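# Insert keyed shaft into loose gearbox bore until seated

## Task

Bring the shaft over the gearbox and lower its thin end straight down into the bore, continuing until the shaft's shoulder rests on the top edge of the bore. The gearbox is not fixed and must stay upright on its output flange. Clearance is tight. Both keys on the shaft are aligned, and the key on the thin end may enter only the keyway slot cut into the bore wall. The result counts only if the shaft stays seated on its own: release it and move the hand away afterwards.

## Robot and tools

Robot: one six-joint arm on a base (possibly tilted, maybe on a post that the clearance check treats as arm) carrying a five-finger right hand. Cameras: cam_high, cam_low, cam_wrist (fisheye), each 504x504. No steps are held back; each result arrives when its action ends.

Frames. Scene frame: origin on the table top beneath the base, +z up, +y to the left when facing +x. Results give the hand point's position (m), orientation as end_effector_quat_wxyz, and velocities (m/s, rad/s) in this frame; the printed position gets less accurate at long reach. The hand point sits 0.05 m in front of the palm where index pad and thumb tip meet in a pinch. Its own axes: +z along the straightened fingers (fingertips 0.06-0.07 m beyond it), +y out of the palm, +x across the palm toward the little finger. The hand spans 0.08 m on the little-finger side, 0.02 m on the thumb side with the thumb fully in front (else up to 0.09 m). A wrist bracket on the little-finger side protrudes 0.03 m past the point along +y and 0.11 m across; it can collide. Rotating, especially about x or y, shifts the point slightly.

Row format (used by execute_actions and move): 14 numbers, each in [-1, 1]: dx, dy, dz, rx, ry, rz, little, ring, middle, index, thumb_bend, thumb_turn, force_limit, speed.
- dx..rz are an offset, not a pose: measured in the hand point's own axes from its pose in the most recent result that reported it (before any such result, and for the second or later call within one reply, from the pose at the start of the action). Scale: 1.0 = 0.6 m or 180 degrees. rx, ry, rz form a single rotation vector. Every row in an action is measured from that same reference, not from the row before. All zeros drives back to the reference; it is not a pause.
- little, ring, middle, index, thumb_bend: absolute targets, +1 straight/open, -1 fully curled. thumb_turn: +1 beside the palm, -1 in front of it facing the fingers. A pinch is near index -0.22, thumb_bend -0.75, thumb_turn -0.57.
- force_limit: closing stops at a fingertip load rising linearly from about 0 N (-1) to 10 N (+1), 15 N for the two thumb motors; opening is unaffected. speed: from near zero (-1) to full (+1); full travel takes 0.6 s. Close at speed -0.9 or below for a gentle grip.
Each control step the commanded pose is clipped to 100 mm and 16 degrees from the measured pose; commands lag about 0.17 s. With the thumb turned in front before reaching it, the whole hand can wrap objects 0.035-0.08 m thick, lying across the palm on the wrist side of the point. Finger motors start only on a target change of at least 0.01, then lock; a lock resists at least 15 N. To squeeze harder raise force_limit and send a target further closed than hand_measured; to loosen send one more open.

Tools.
- execute_actions: {"actions": [...], "pictures": bool}. Empty list: just report state. One action: {"rows": [up to 15 rows], "steps": 1-15, default 15}, one row per 1/30 s step, last row repeated. One wait: {"steps": up to 300}, counted from the previous result including reply time. At most one item per call; a refused call sends nothing.
- move: "target" is one 14-number row (offset as above); the hand point follows a straight path of 0.5-10 s toward it, turning the short way, ignoring obstacles, and can lag, stray or overshoot "speed". "speed": path top speed in m/s, 0.002-0.5 (default 0.25), rotation up to twice that in rad/s. "stop_force": optional, 13-80 N, allowed after 0.2 s of scene time; the path ends when the wrist sensor reads that much extra push against the motion for 2 steps, then backs up 2 steps and holds. Residual press can briefly exceed it; use very low speed. Not reliable on rotating moves. Omit it when moving away from a contact. The arm is stiff: aiming even slightly past a firm surface without stop_force can fault. Result line "move:" gives the ending (done, contact, held, off_target, moving, fault), limits (paced = pose clipped, held = some steps blocked) and distance from target.
- wait: {"seconds": 0-10}; sends nothing new.
- zoom_image: {"camera": name, "region": [x0, y0, x1, y1]} in pixels from the top-left, at most 504x504.
- show_instructions: shows the reference images.
- finished_scene: {"scene": current scene number}; irreversible, grades the scene.

Result lines. HELD marks steps where the clearance check withheld your row; "pose unreachable" means it altered or blocked a command. "Hand target" is the pose the controller is driving toward. Wrist force and Wrist torque are in the end effector's axes, offset up to about 5.5 N, noise up to 3.4 N, saturating near 100 N, never zeroed; pressing on a surface reads as force pointing back into the arm. Joint torques are total drive outputs, noisy and offset. hand_measured, hand_stopped_by (moving, target, force, stalled, fault) and hand_load_n list six values in motor order; a grip lost shows as loads near 0.

Avoid: contact torque beyond joint limits (pan and lift 310, elbow 141, wrists 50.7 N m, including held weight) or 150 N on the arm stops it for 10 s. Motors warn from 70 °C and brake at 85 °C. Do not knock the loose gearbox over or anything off the table; avoid drops, slips, slams and hard pushes. Loose objects may be nudged occasionally.

Each tool is called after "Emit:" as a command line: name --argument value for each argument, lists and objects as JSON in quotes; but a table of rows of numbers goes row by row, as --pt "numbers of a row", without its own name.

## Session

Emit:
execute_actions --actions '[]'

Emit:
show_instructions

Scene clock: 0.00 s of 12600.00 s.
end_effector_position=(+1.3752, -0.1585, +0.2255) hand_measured=(+1.000, +1.000, +1.000, +1.000, +1.000, +1.000) hand_load_n=(+0.0, +0.0, +0.0, +0.0, +0.0, +0.0) hand_stopped_by=(target, target, target, target, target, target) hand_force_limit=0.00 hand_speed=-0.80 end_effector_quat_wxyz=(-0.033, +0.542, +0.433, +0.719) end_effector_velocity=(+0.000, +0.001, +0.000) end_effector_angular_velocity=(+0.000, +0.000, +0.001)
Joint positions: [-0.422 -0.341  0.486 -0.23   0.456  1.023]
Joint velocities: [ 0.001  0.    -0.001 -0.     0.     0.001]
Joint torques (N m, as the arm reports them, + toward a larger angle): no reading
Wrist force (N, on the end effector, along its own x y z axes, offset not removed): no reading
Wrist torque (N m, same axes, about the end effector's origin, offset not removed): no reading
Hand target: +1.375, -0.158, +0.226; -0.033, +0.542, +0.433, +0.719

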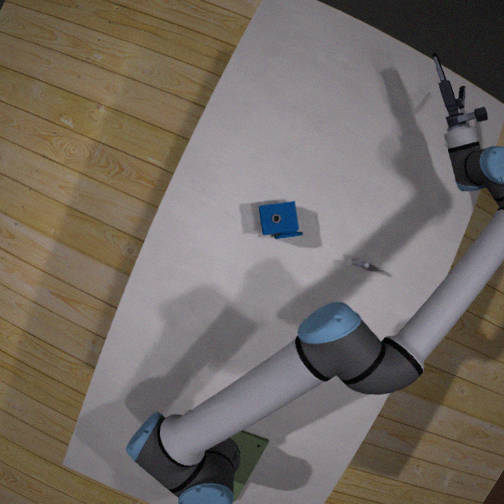

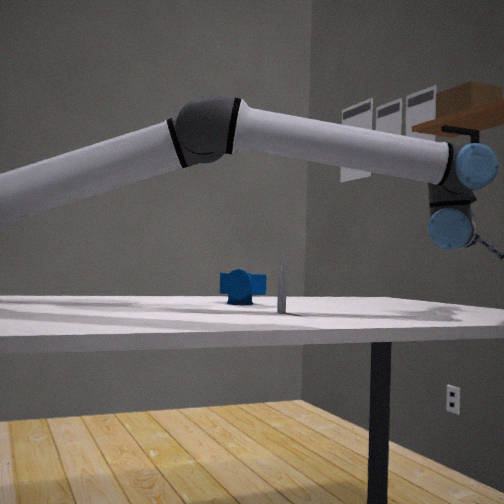

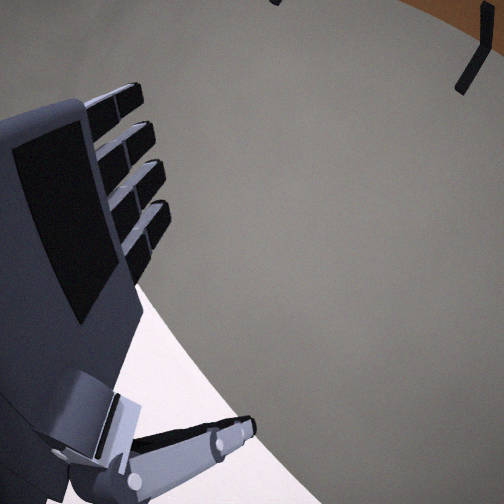

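Reference images for this scene: FIVE-FINGER HAND page 1.

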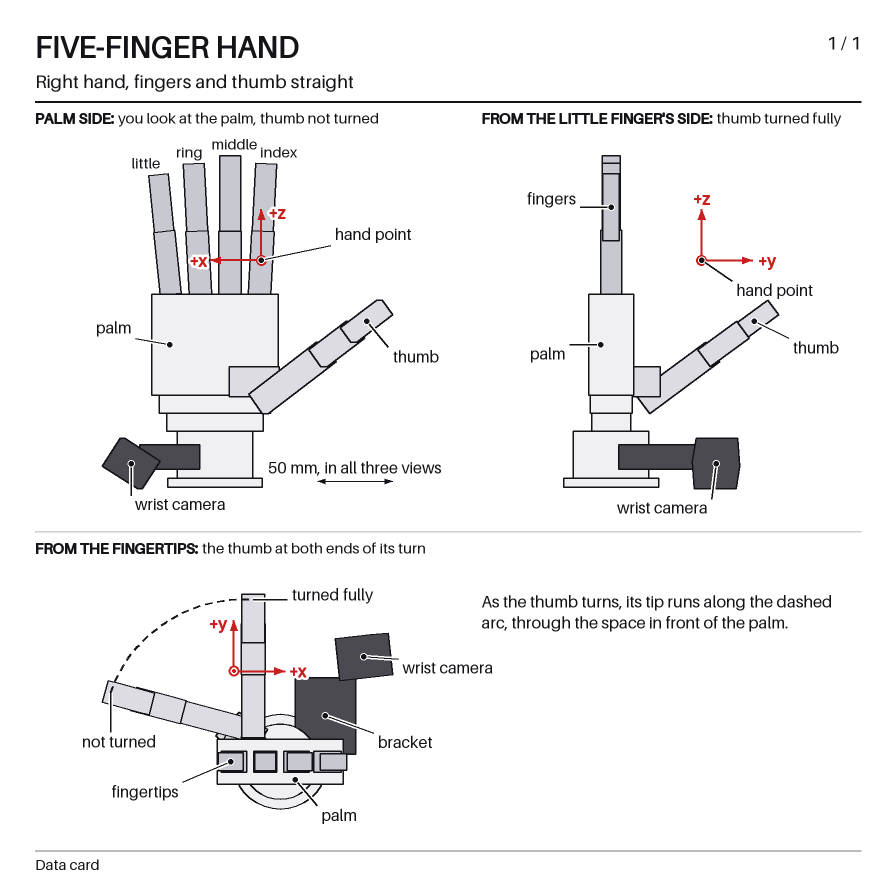

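Emit:
zoom_image --camera "cam_high" --region '[240, 180, 410, 300]'

Emit:
zoom_image --camera "cam_low" --region '[200, 240, 320, 330]'

Region (240, 180, 410, 300) of cam_high's 504x504 image, scaled by 2.965, with more detail than that image has; it fills the top 356 rows of this view, and the rest is white.

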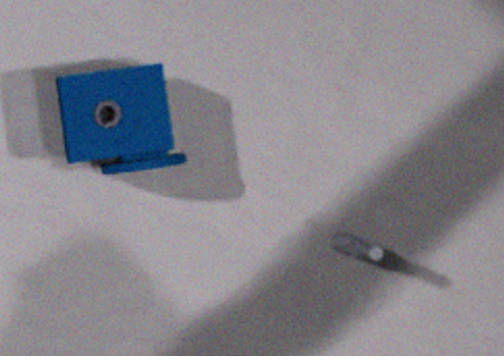

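Region (200, 240, 320, 330) of cam_low's 504x504 image, scaled by 4.200, with more detail than that image has; it fills the top 378 rows of this view, and the rest is white.

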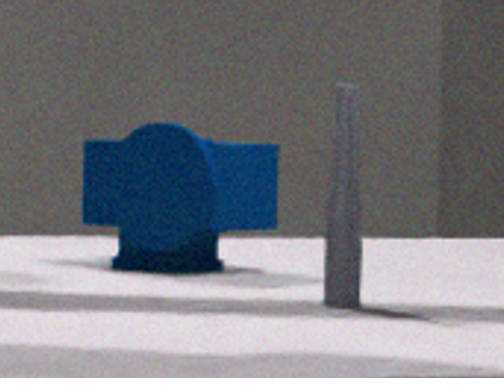

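Emit:
zoom_image --camera "cam_high" --region '[255, 198, 305, 243]'

Emit:
zoom_image --camera "cam_low" --region '[260, 250, 310, 320]'

Emit:
zoom_image --camera "cam_high" --region '[345, 245, 395, 285]'

Region (255, 198, 305, 243) of cam_high's 504x504 image, scaled by 10.080, with more detail than that image has; it fills the top 454 rows of this view, and the rest is white.

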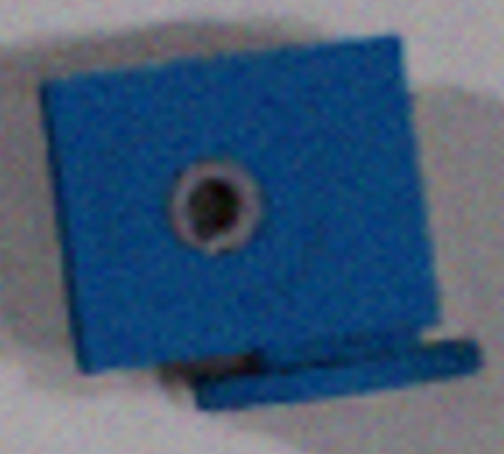

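Region (260, 250, 310, 320) of cam_low's 504x504 image, scaled by 7.200, with more detail than that image has; it fills the left 360 columns of this view, and the rest is white.

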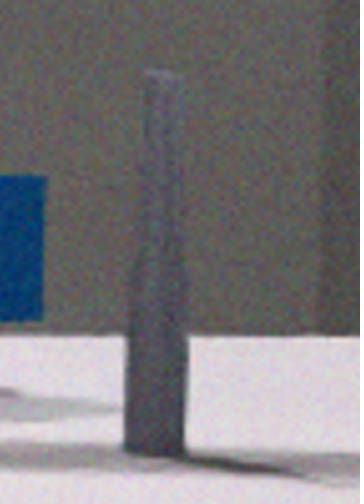

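Region (345, 245, 395, 285) of cam_high's 504x504 image, scaled by 10.080, with more detail than that image has; it fills the top 403 rows of this view, and the rest is white.

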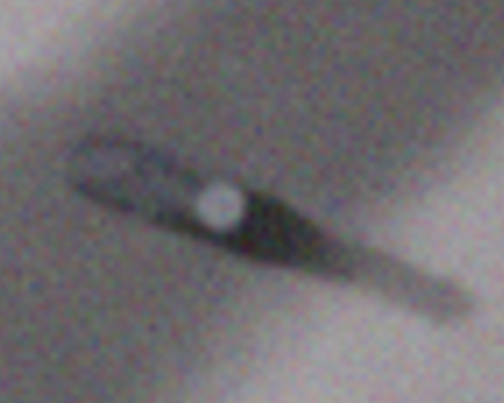

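Emit:
move --target '[0.595,-0.689,-0.512,0.345,-0.378,-0.055,1,1,1,1,1,1,0,0.5]' --speed 0.3

Scene clock: 23.87 s of 12600.00 s.
end_effector_position=(+0.7855, +0.0479, +0.2620) hand_measured=(+1.000, +1.000, +1.000, +1.000, +1.000, +1.000) hand_load_n=(+0.0, +0.0, +0.0, +0.0, +0.0, +0.0) hand_stopped_by=(target, target, target, target, target, target) hand_force_limit=0.00 hand_speed=0.50 end_effector_quat_wxyz=(-0.002, +0.707, +0.707, +0.002) end_effector_velocity=(-0.002, +0.001, -0.000) end_effector_angular_velocity=(-0.004, +0.003, -0.000)
Joint positions: [-0.162 -1.066  1.439  1.199  1.562 -0.137]
Joint velocities: [ 0.002 -0.001  0.003  0.001  0.004  0.002]
Joint torques (N m, as the arm reports them, + toward a larger angle): [  16.95 -100.45  -24.87    5.97    2.99    3.72]
Wrist force (N, on the end effector, along its own x y z axes, offset not removed): [-5.3 -5.6 -2.5]
Wrist torque (N m, same axes, about the end effector's origin, offset not removed): [-0.57 0.84 -0.67]
Hand target: +0.785, +0.048, +0.262; -0.002, +0.707, +0.707, +0.002
Off the commanded pose: 0.002 m, 0 deg.
After step 90, 17.50 s passed at rest.
move: done

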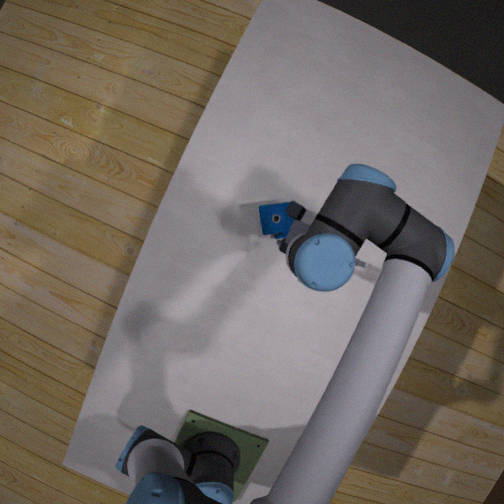

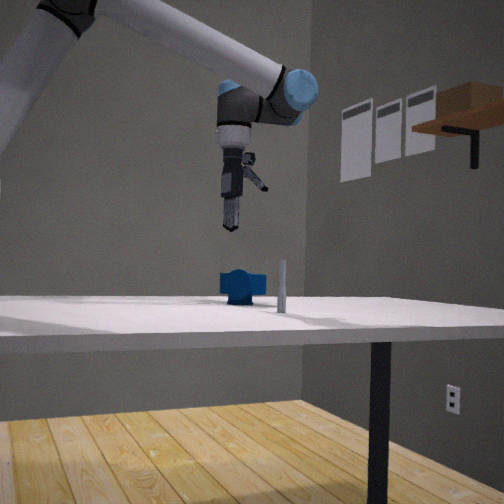

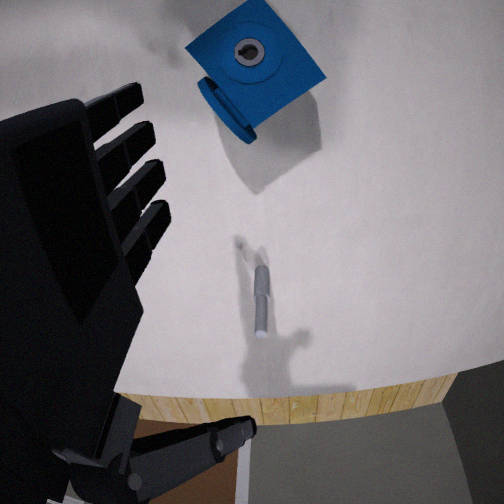

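Emit:
zoom_image --camera "cam_wrist" --region '[220, 22, 280, 82]'

Emit:
zoom_image --camera "cam_wrist" --region '[215, 245, 315, 345]'

Emit:
zoom_image --camera "cam_wrist" --region '[170, 0, 340, 150]'

Region (220, 22, 280, 82) of cam_wrist's 504x504 image, scaled by 8.400, with more detail than that image has.

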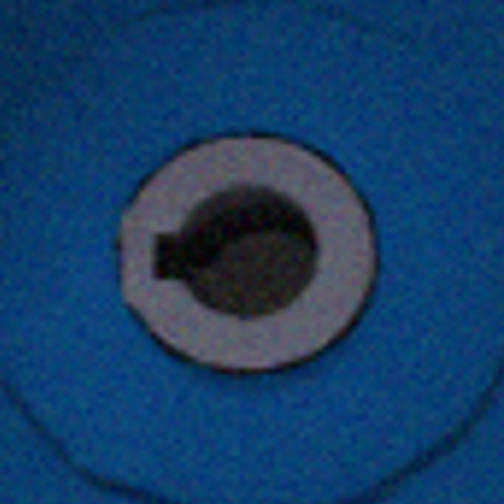

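Region (215, 245, 315, 345) of cam_wrist's 504x504 image, scaled by 5.040, with more detail than that image has.

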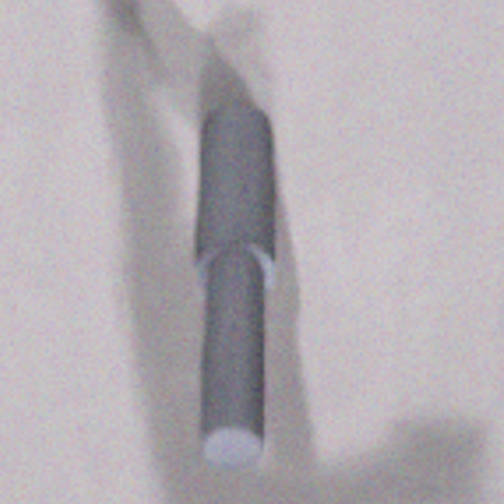

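Region (170, 0, 340, 150) of cam_wrist's 504x504 image, scaled by 2.965, with more detail than that image has; it fills the top 445 rows of this view, and the rest is white.

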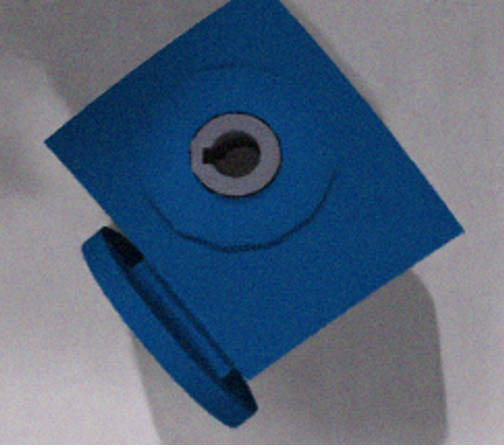

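Emit:
execute_actions --actions '[]'

Scene clock: 41.43 s of 12600.00 s.
end_effector_position=(+0.7853, +0.0480, +0.2620) hand_measured=(+1.000, +1.000, +1.000, +1.000, +1.000, +1.000) hand_load_n=(+0.0, +0.0, +0.0, +0.0, +0.0, +0.0) hand_stopped_by=(target, target, target, target, target, target) hand_force_limit=0.00 hand_speed=0.50 end_effector_quat_wxyz=(-0.002, +0.707, +0.707, +0.002) end_effector_velocity=(+0.000, +0.000, +0.000) end_effector_angular_velocity=(+0.000, -0.002, +0.001)
Joint positions: [-0.162 -1.066  1.439  1.2    1.563 -0.137]
Joint velocities: [ 0.    -0.001  0.001 -0.002 -0.001 -0.001]
Joint torques (N m, as the arm reports them, + toward a larger angle): [ 16.03 -99.33 -26.38   6.14   3.37   3.65]
Wrist force (N, on the end effector, along its own x y z axes, offset not removed): [-1.2 -7.1 -6.6]
Wrist torque (N m, same axes, about the end effector's origin, offset not removed): [-0.49 0.57 -0.46]
Hand target: +0.785, +0.048, +0.262; -0.002, +0.707, +0.707, +0.002
Off the commanded pose: 0.002 m, 0 deg.
Steps of this call (steps 1 to 90: nothing new was sent; then 14.57 s passed at rest). Readings (end_effector_position | what the end effector reports):
1: (+0.7854, +0.0479, +0.2620) | hand_measured=(+1.000, +1.000, +1.000, +1.000, +1.000, +1.000) hand_load_n=(+0.0, +0.0, +0.0, +0.0, +0.0, +0.0) hand_stopped_by=(target, target, target, target, target, target) hand_force_limit=0.00 hand_speed=0.50
2: (+0.7854, +0.0479, +0.2620) | hand_measured=(+1.000, +1.000, +1.000, +1.000, +1.000, +1.000) hand_load_n=(+0.0, +0.0, +0.0, +0.0, +0.0, +0.0) hand_stopped_by=(target, target, target, target, target, target) hand_force_limit=0.00 hand_speed=0.50
4: (+0.7853, +0.0480, +0.2620) | hand_measured=(+1.000, +1.000, +1.000, +1.000, +1.000, +1.000) hand_load_n=(+0.0, +0.0, +0.0, +0.0, +0.0, +0.0) hand_stopped_by=(target, target, target, target, target, target) hand_force_limit=0.00 hand_speed=0.50
8: (+0.7853, +0.0480, +0.2620) | hand_measured=(+1.000, +1.000, +1.000, +1.000, +1.000, +1.000) hand_load_n=(+0.0, +0.0, +0.0, +0.0, +0.0, +0.0) hand_stopped_by=(target, target, target, target, target, target) hand_force_limit=0.00 hand_speed=0.50
90: the state above

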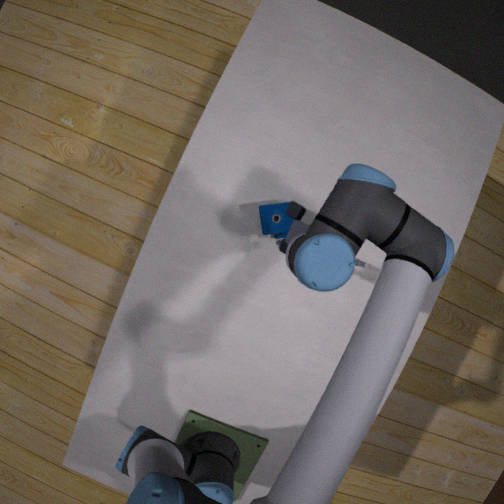

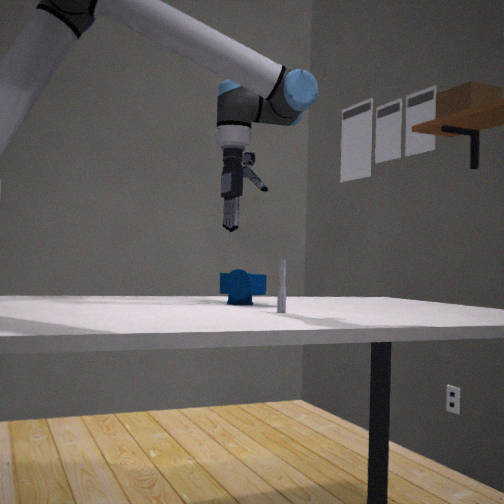

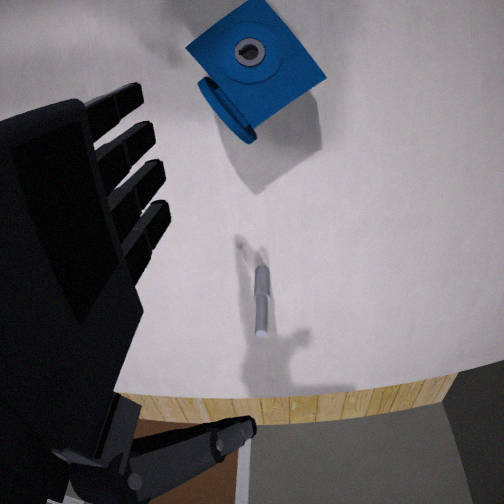

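Emit:
zoom_image --camera "cam_low" --region '[250, 250, 320, 320]'

Emit:
zoom_image --camera "cam_wrist" --region '[220, 250, 310, 350]'

Region (250, 250, 320, 320) of cam_low's 504x504 image, scaled by 7.200, with more detail than that image has.

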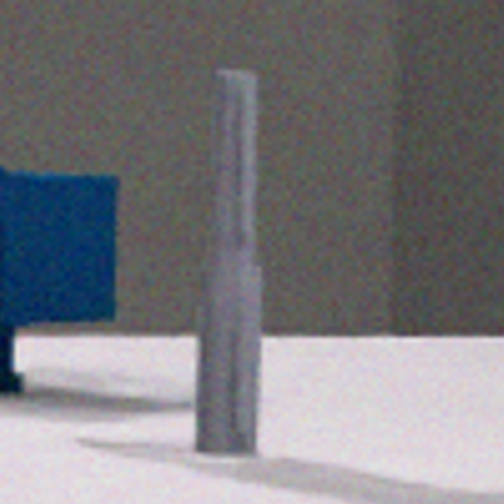

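Region (220, 250, 310, 350) of cam_wrist's 504x504 image, scaled by 5.040, with more detail than that image has; it fills the left 454 columns of this view, and the rest is white.

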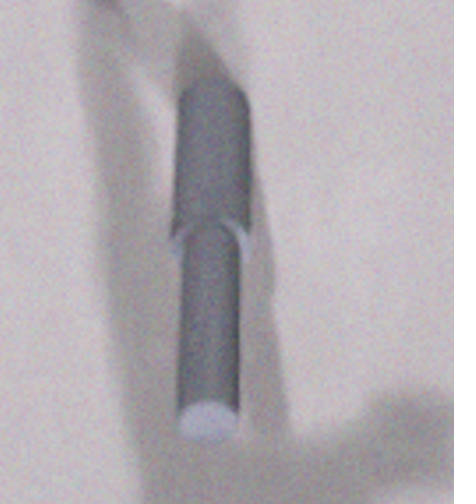

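Emit:
move --target '[-0.457,-0.083,0.1,0,0,0,1,1,1,1,1,1,0,0.5]' --speed 0.3

Scene clock: 59.57 s of 12600.00 s.
end_effector_position=(+0.7353, -0.2259, +0.2010) hand_measured=(+1.000, +1.000, +1.000, +1.000, +1.000, +1.000) hand_load_n=(+0.0, +0.0, +0.0, +0.0, +0.0, +0.0) hand_stopped_by=(target, target, target, target, target, target) hand_force_limit=0.00 hand_speed=0.50 end_effector_quat_wxyz=(-0.001, +0.707, +0.707, +0.002) end_effector_velocity=(+0.000, -0.002, +0.000) end_effector_angular_velocity=(+0.001, -0.001, +0.000)
Joint positions: [-0.56  -1.063  1.554  1.084  1.565 -0.535]
Joint velocities: [-0.003  0.001 -0.002  0.001 -0.001 -0.003]
Joint torques (N m, as the arm reports them, + toward a larger angle): [-16.8  -59.49 -46.15   1.73  -2.95  -4.17]
Wrist force (N, on the end effector, along its own x y z axes, offset not removed): [1.6 1.1 -3.9]
Wrist torque (N m, same axes, about the end effector's origin, offset not removed): [0.49 -0.18 -0.10]
Hand target: +0.735, -0.226, +0.201; -0.001, +0.707, +0.707, +0.002
Off the commanded pose: 0.001 m, 0 deg.
After step 90, 13.50 s passed at rest.
move: done

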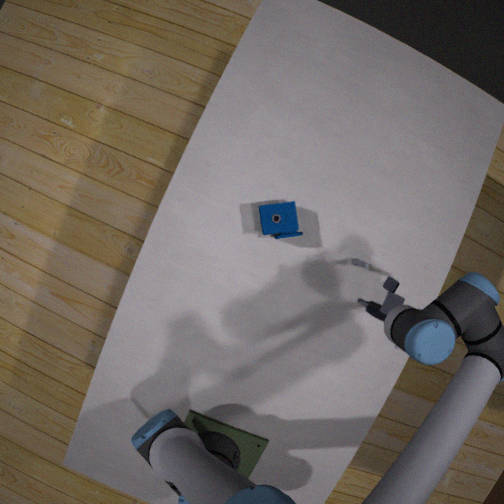

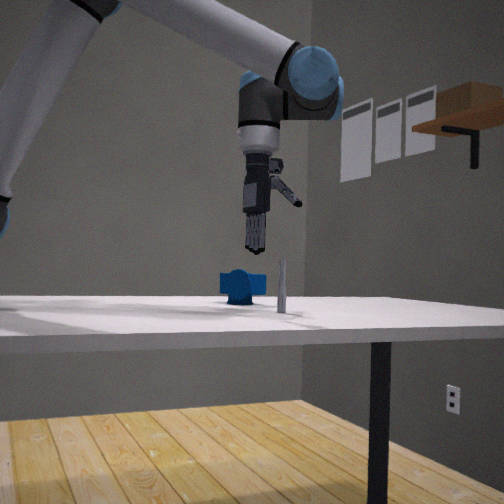

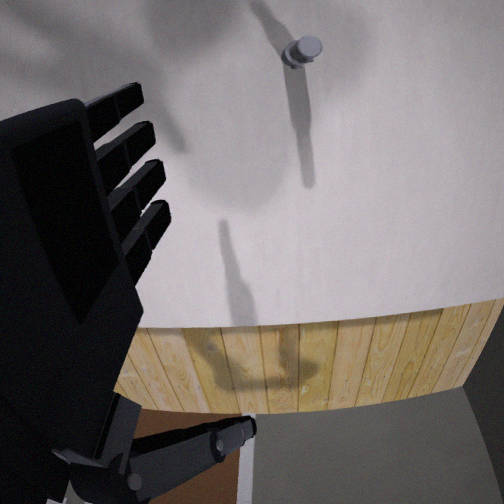

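Emit:
zoom_image --camera "cam_wrist" --region '[270, 25, 340, 85]'

Region (270, 25, 340, 85) of cam_wrist's 504x504 image, scaled by 7.200, with more detail than that image has; it fills the top 432 rows of this view, and the rest is white.

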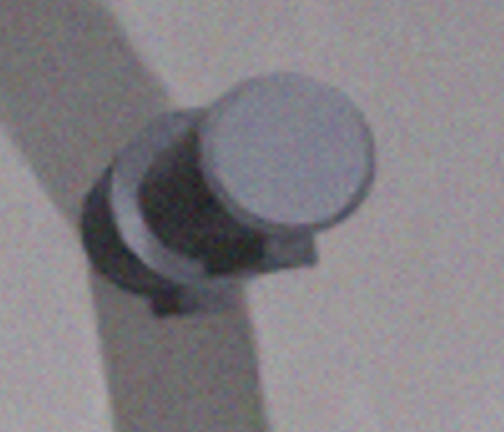

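Emit:
move --target '[0.143,0.025,-0.067,-0.478,0.249,0.365,1,1,1,0.6,-0.75,-0.57,0.6,0.5]' --speed 0.25

Scene clock: 87.80 s of 12600.00 s.
end_effector_position=(+0.7503, -0.1403, +0.2420) hand_measured=(+1.000, +1.000, +1.000, +0.600, -0.750, -0.570) hand_load_n=(+0.0, +0.0, +0.0, +0.0, +0.0, +0.0) hand_stopped_by=(target, target, target, target, target, target) hand_force_limit=0.60 hand_speed=0.50 end_effector_quat_wxyz=(+0.211, +0.708, +0.030, +0.674) end_effector_velocity=(+0.001, +0.000, +0.001) end_effector_angular_velocity=(+0.002, -0.010, -0.008)
Joint positions: [-0.388 -1.395  2.255 -0.855  1.469  1.227]
Joint velocities: [ 0.006  0.004 -0.001 -0.013  0.015  0.006]
Joint torques (N m, as the arm reports them, + toward a larger angle): [ 11.5  -30.62 -20.91  -4.2    3.66   3.45]
Wrist force (N, on the end effector, along its own x y z axes, offset not removed): [-0.2 3.2 -4.3]
Wrist torque (N m, same axes, about the end effector's origin, offset not removed): [0.82 0.17 0.08]
Hand target: +0.750, -0.140, +0.242; +0.211, +0.707, +0.030, +0.674
Off the commanded pose: 0.000 m, 0 deg.
After step 90, 20.60 s passed at rest.
move: done

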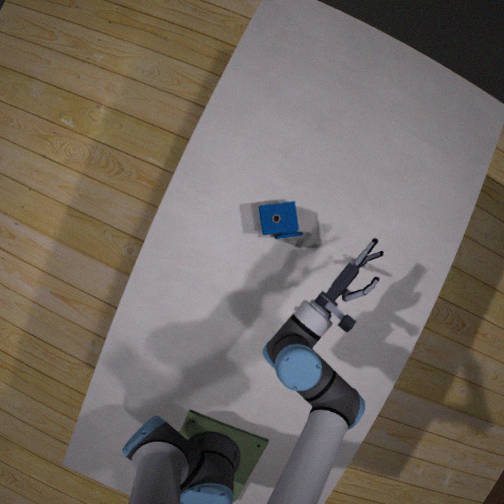

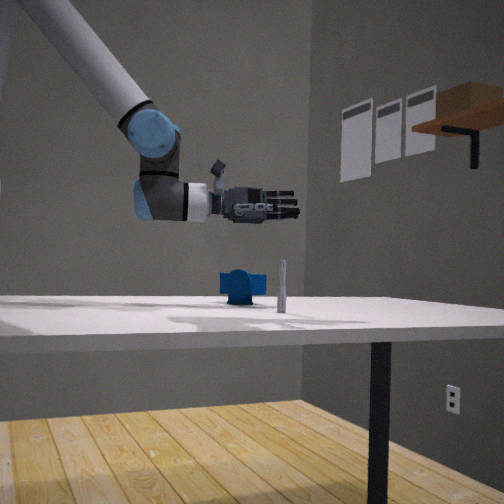

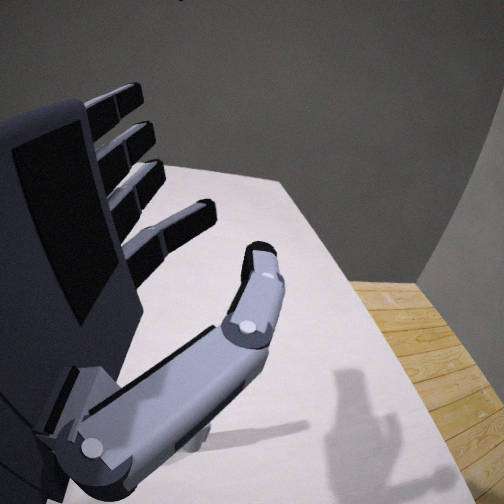

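Emit:
move --target '[-0.141,-0.051,0,0,0,0,1,1,1,0.6,-0.75,-0.57,0.6,0.5]' --speed 0.15

Emit:
zoom_image --camera "cam_high" --region '[310, 210, 410, 310]'

Emit:
zoom_image --camera "cam_low" --region '[210, 200, 330, 320]'

Scene clock: 91.53 s of 12600.00 s.
end_effector_position=(+0.7499, -0.1400, +0.1522) hand_measured=(+1.000, +1.000, +1.000, +0.600, -0.750, -0.570) hand_load_n=(+0.0, +0.0, +0.0, +0.0, +0.0, +0.0) hand_stopped_by=(target, target, target, target, target, target) hand_force_limit=0.60 hand_speed=0.50 end_effector_quat_wxyz=(+0.211, +0.708, +0.030, +0.674) end_effector_velocity=(+0.001, -0.000, -0.002) end_effector_angular_velocity=(-0.001, -0.000, +0.000)
Joint positions: [-0.387 -1.238  2.298 -1.055  1.47   1.227]
Joint velocities: [ 0.     0.005 -0.001 -0.005  0.    -0.001]
Joint torques (N m, as the arm reports them, + toward a larger angle): [ 16.49 -34.12 -12.79  -3.91  -0.63  -3.84]
Wrist force (N, on the end effector, along its own x y z axes, offset not removed): [-1.1 -2.3 -1.7]
Wrist torque (N m, same axes, about the end effector's origin, offset not removed): [-0.10 0.21 -0.19]
Hand target: +0.750, -0.140, +0.152; +0.211, +0.708, +0.030, +0.674
Off the commanded pose: 0.000 m, 0 deg.
move: done

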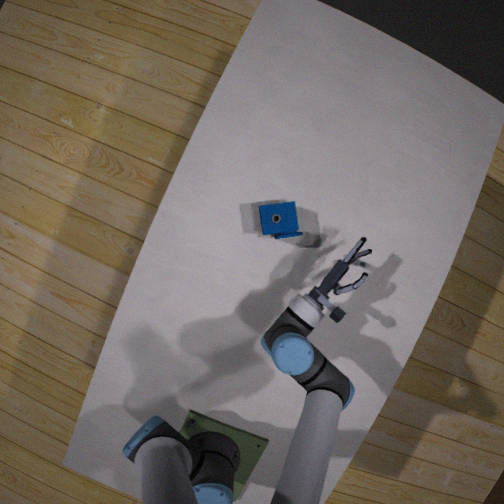

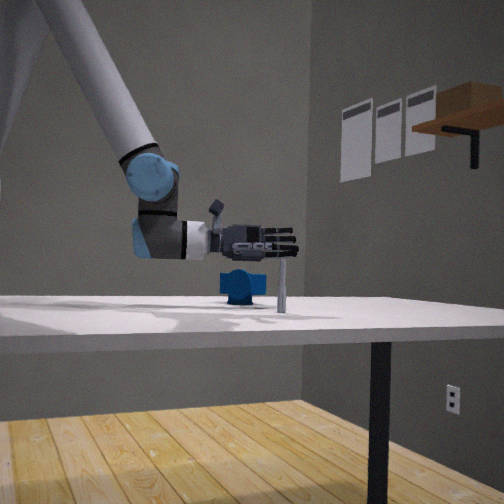

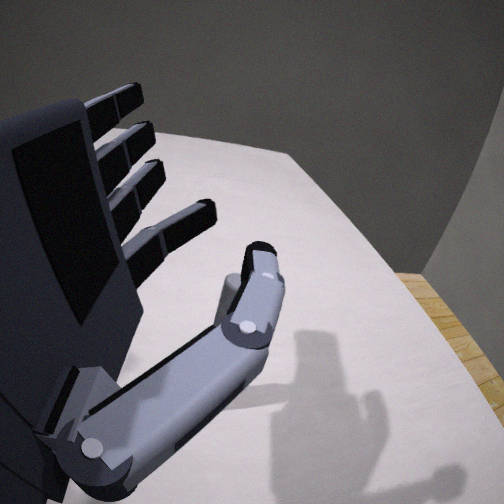

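Region (310, 210, 410, 310) of cam_high's 504x504 image, scaled by 5.040, with more detail than that image has.

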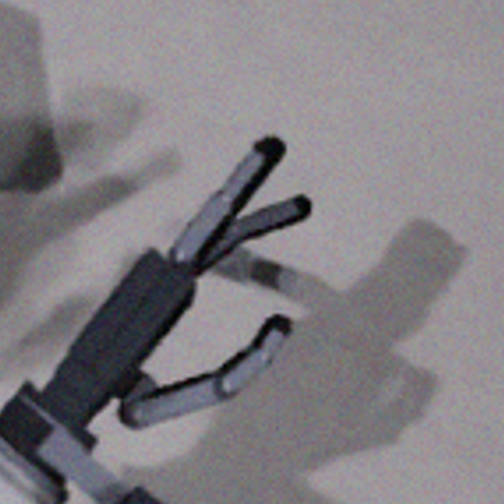

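Region (210, 200, 330, 320) of cam_low's 504x504 image, scaled by 4.200, with more detail than that image has.

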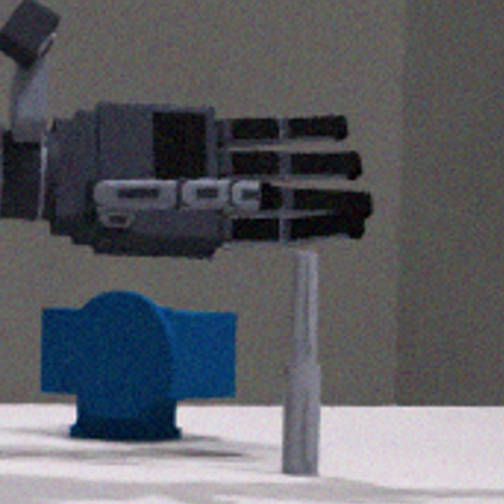

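Emit:
move --target '[-0.056,-0.042,0.008,0,0,0,1,1,1,0.6,-0.75,-0.57,0.6,0.5]' --speed 0.05

Emit:
zoom_image --camera "cam_high" --region '[320, 220, 400, 300]'

Emit:
zoom_image --camera "cam_wrist" --region '[150, 150, 350, 350]'

Scene clock: 110.60 s of 12600.00 s.
end_effector_position=(+0.7575, -0.1293, +0.1123) hand_measured=(+1.000, +1.000, +1.000, +0.600, -0.750, -0.570) hand_load_n=(+0.0, +0.0, +0.0, +0.0, +0.0, +0.0) hand_stopped_by=(target, target, target, target, target, target) hand_force_limit=0.60 hand_speed=0.50 end_effector_quat_wxyz=(+0.211, +0.708, +0.030, +0.674) end_effector_velocity=(-0.000, +0.001, -0.004) end_effector_angular_velocity=(+0.001, +0.003, -0.001)
Joint positions: [-0.361 -1.152  2.293 -1.135  1.496  1.227]
Joint velocities: [ 0.002  0.007  0.    -0.004  0.003  0.   ]
Joint torques (N m, as the arm reports them, + toward a larger angle): [ 13.21 -38.94 -31.09  -4.22   3.7    3.95]
Wrist force (N, on the end effector, along its own x y z axes, offset not removed): [-2.2 -4.6 -6.4]
Wrist torque (N m, same axes, about the end effector's origin, offset not removed): [-0.22 0.69 -0.40]
Hand target: +0.758, -0.129, +0.112; +0.211, +0.708, +0.030, +0.674
Off the commanded pose: 0.000 m, 0 deg.
After step 90, 14.83 s passed at rest.
move: done

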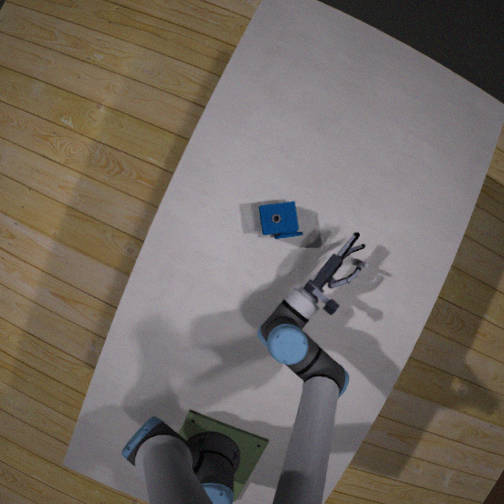

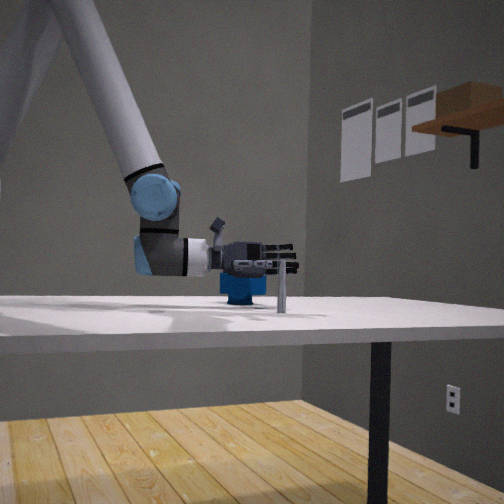

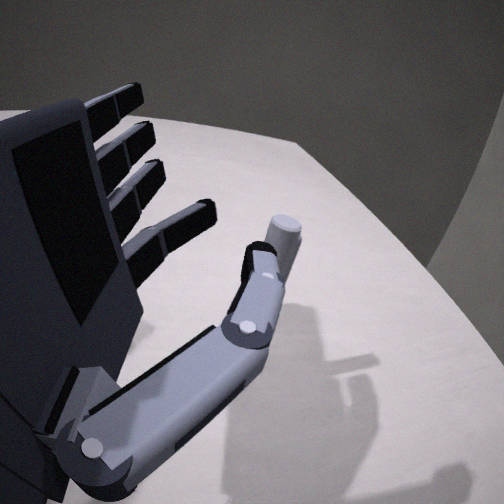

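Region (320, 220, 400, 300) of cam_high's 504x504 image, scaled by 6.300, with more detail than that image has.

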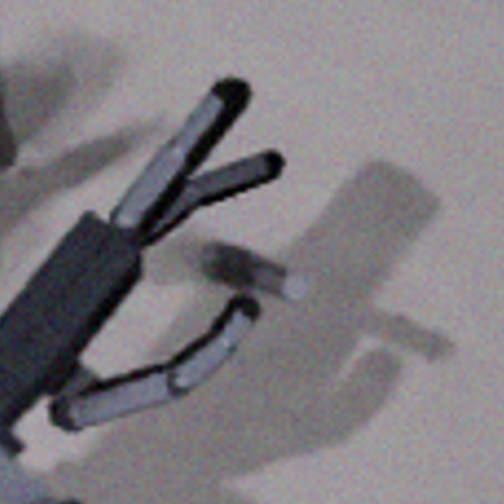

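Region (150, 150, 350, 350) of cam_wrist's 504x504 image, scaled by 2.520, with more detail than that image has.

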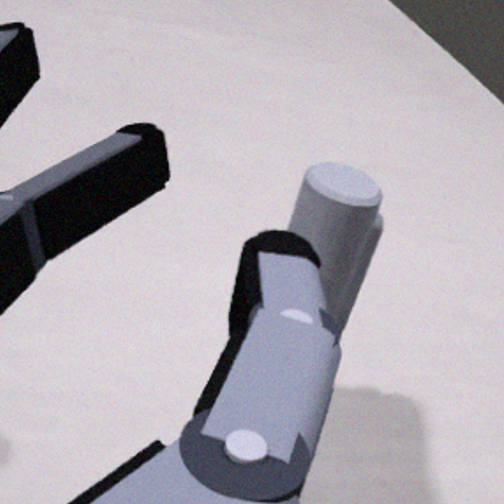

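Emit:
move --target '[-0.063,-0.007,0,0,0,0,1,1,1,0.6,-0.75,-0.57,0.6,0.5]' --speed 0.04

Emit:
zoom_image --camera "cam_high" --region '[320, 220, 400, 300]'

Emit:
zoom_image --camera "cam_low" --region '[230, 230, 320, 320]'

Scene clock: 120.33 s of 12600.00 s.
end_effector_position=(+0.7551, -0.1377, +0.0755) hand_measured=(+1.000, +1.000, +1.000, +0.600, -0.750, -0.570) hand_load_n=(+0.0, +0.0, +0.0, +0.0, +0.0, +0.0) hand_stopped_by=(target, target, target, target, target, target) hand_force_limit=0.60 hand_speed=0.50 end_effector_quat_wxyz=(+0.211, +0.708, +0.030, +0.674) end_effector_velocity=(+0.000, -0.000, -0.001) end_effector_angular_velocity=(-0.000, -0.001, +0.000)
Joint positions: [-0.379 -1.08   2.301 -1.215  1.478  1.227]
Joint velocities: [-0.001  0.002  0.    -0.004 -0.001  0.   ]
Joint torques (N m, as the arm reports them, + toward a larger angle): [-17.86 -40.49  -5.81  -4.07  -2.34  -4.21]
Wrist force (N, on the end effector, along its own x y z axes, offset not removed): [0.0 -2.4 -2.2]
Wrist torque (N m, same axes, about the end effector's origin, offset not removed): [-0.14 0.08 -0.12]
Hand target: +0.755, -0.138, +0.075; +0.211, +0.708, +0.030, +0.674
Off the commanded pose: 0.000 m, 0 deg.
After step 90, 5.40 s passed at rest.
move: done

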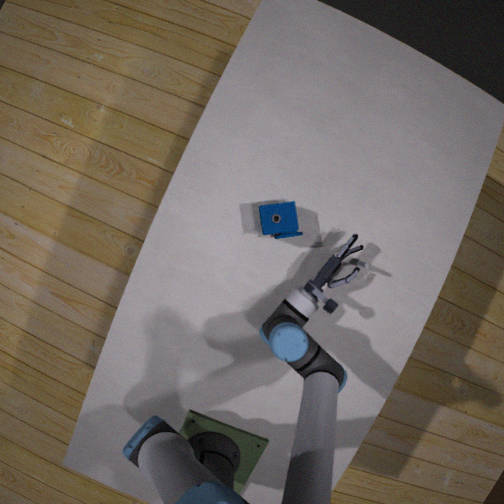

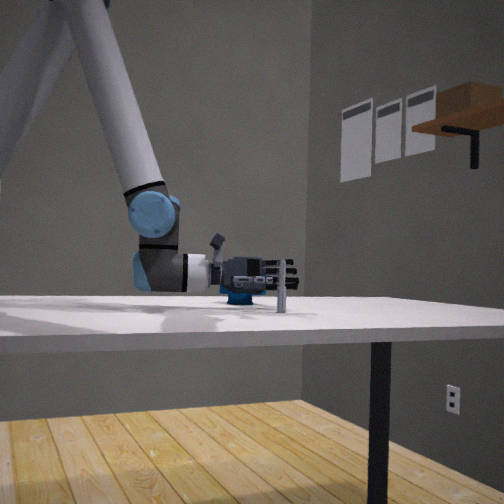

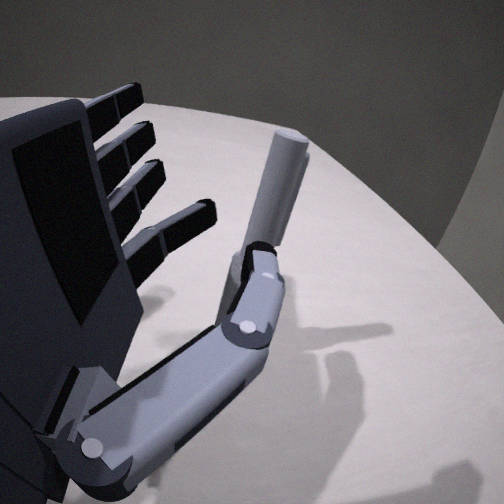

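Region (320, 220, 400, 300) of cam_high's 504x504 image, scaled by 6.300, with more detail than that image has.

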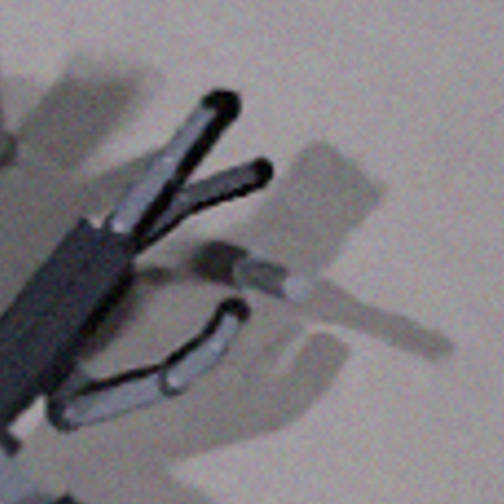

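Region (230, 230, 320, 320) of cam_low's 504x504 image, scaled by 5.600, with more detail than that image has.

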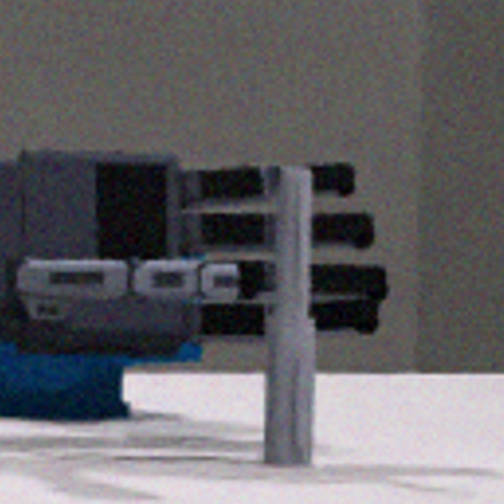

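Emit:
move --target '[-0.0525,-0.0191,-0.006,0,0,0,1,1,1,0.6,-0.75,-0.57,0.6,0.5]' --speed 0.02

Emit:
zoom_image --camera "cam_high" --region '[320, 220, 400, 300]'

Emit:
zoom_image --camera "cam_low" --region '[230, 230, 320, 320]'

Scene clock: 127.73 s of 12600.00 s.
end_effector_position=(+0.7515, -0.1366, +0.0422) hand_measured=(+1.000, +1.000, +1.000, +0.600, -0.750, -0.570) hand_load_n=(+0.0, +0.0, +0.0, +0.0, +0.0, +0.0) hand_stopped_by=(target, target, target, target, target, target) hand_force_limit=0.60 hand_speed=0.50 end_effector_quat_wxyz=(+0.211, +0.708, +0.030, +0.674) end_effector_velocity=(-0.001, +0.000, -0.004) end_effector_angular_velocity=(+0.001, +0.001, +0.001)
Joint positions: [-0.379 -1.013  2.306 -1.287  1.478  1.227]
Joint velocities: [-0.     0.006  0.001 -0.006 -0.001  0.   ]
Joint torques (N m, as the arm reports them, + toward a larger angle): [-19.4  -41.71  -2.51  -3.77  -3.17  -0.49]
Wrist force (N, on the end effector, along its own x y z axes, offset not removed): [-0.9 2.7 -1.9]
Wrist torque (N m, same axes, about the end effector's origin, offset not removed): [0.56 0.32 -0.36]
Hand target: +0.751, -0.137, +0.042; +0.211, +0.708, +0.030, +0.674
Off the commanded pose: 0.000 m, 0 deg.
After step 90, 2.43 s passed at rest.
move: done

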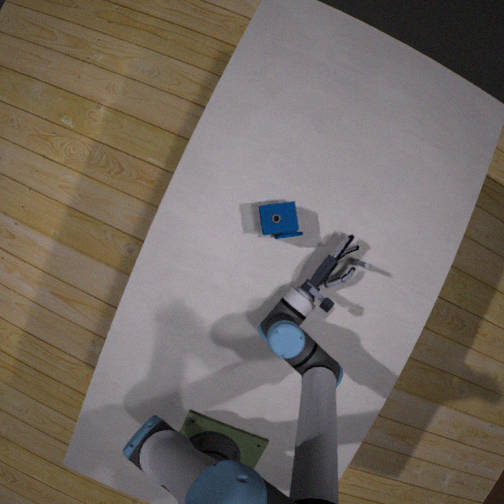

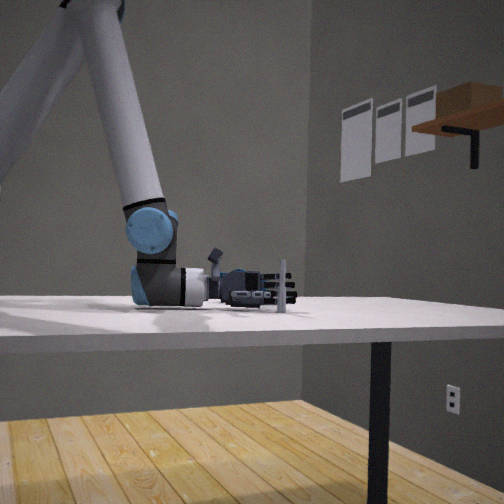

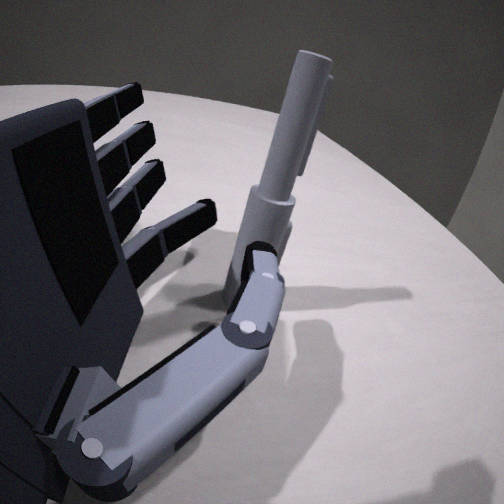

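Region (320, 220, 400, 300) of cam_high's 504x504 image, scaled by 6.300, with more detail than that image has.

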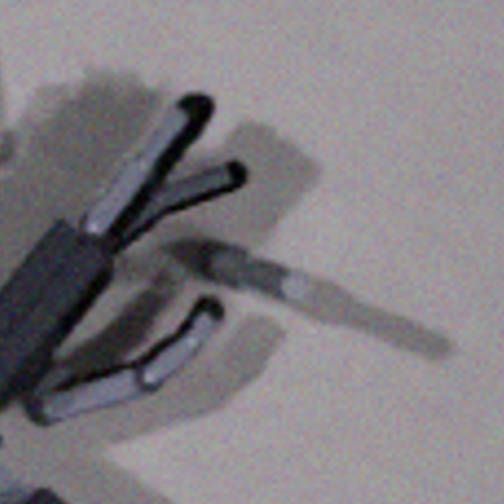

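Region (230, 230, 320, 320) of cam_low's 504x504 image, scaled by 5.600, with more detail than that image has.

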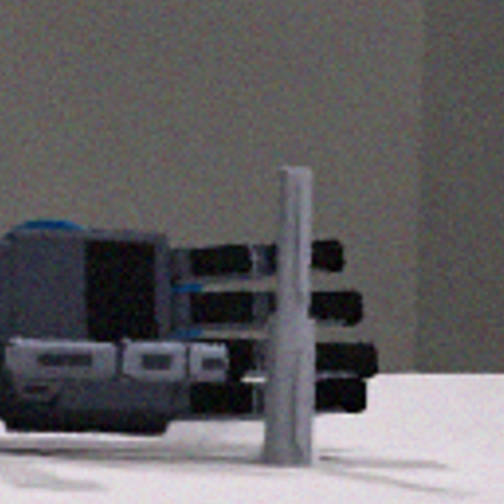

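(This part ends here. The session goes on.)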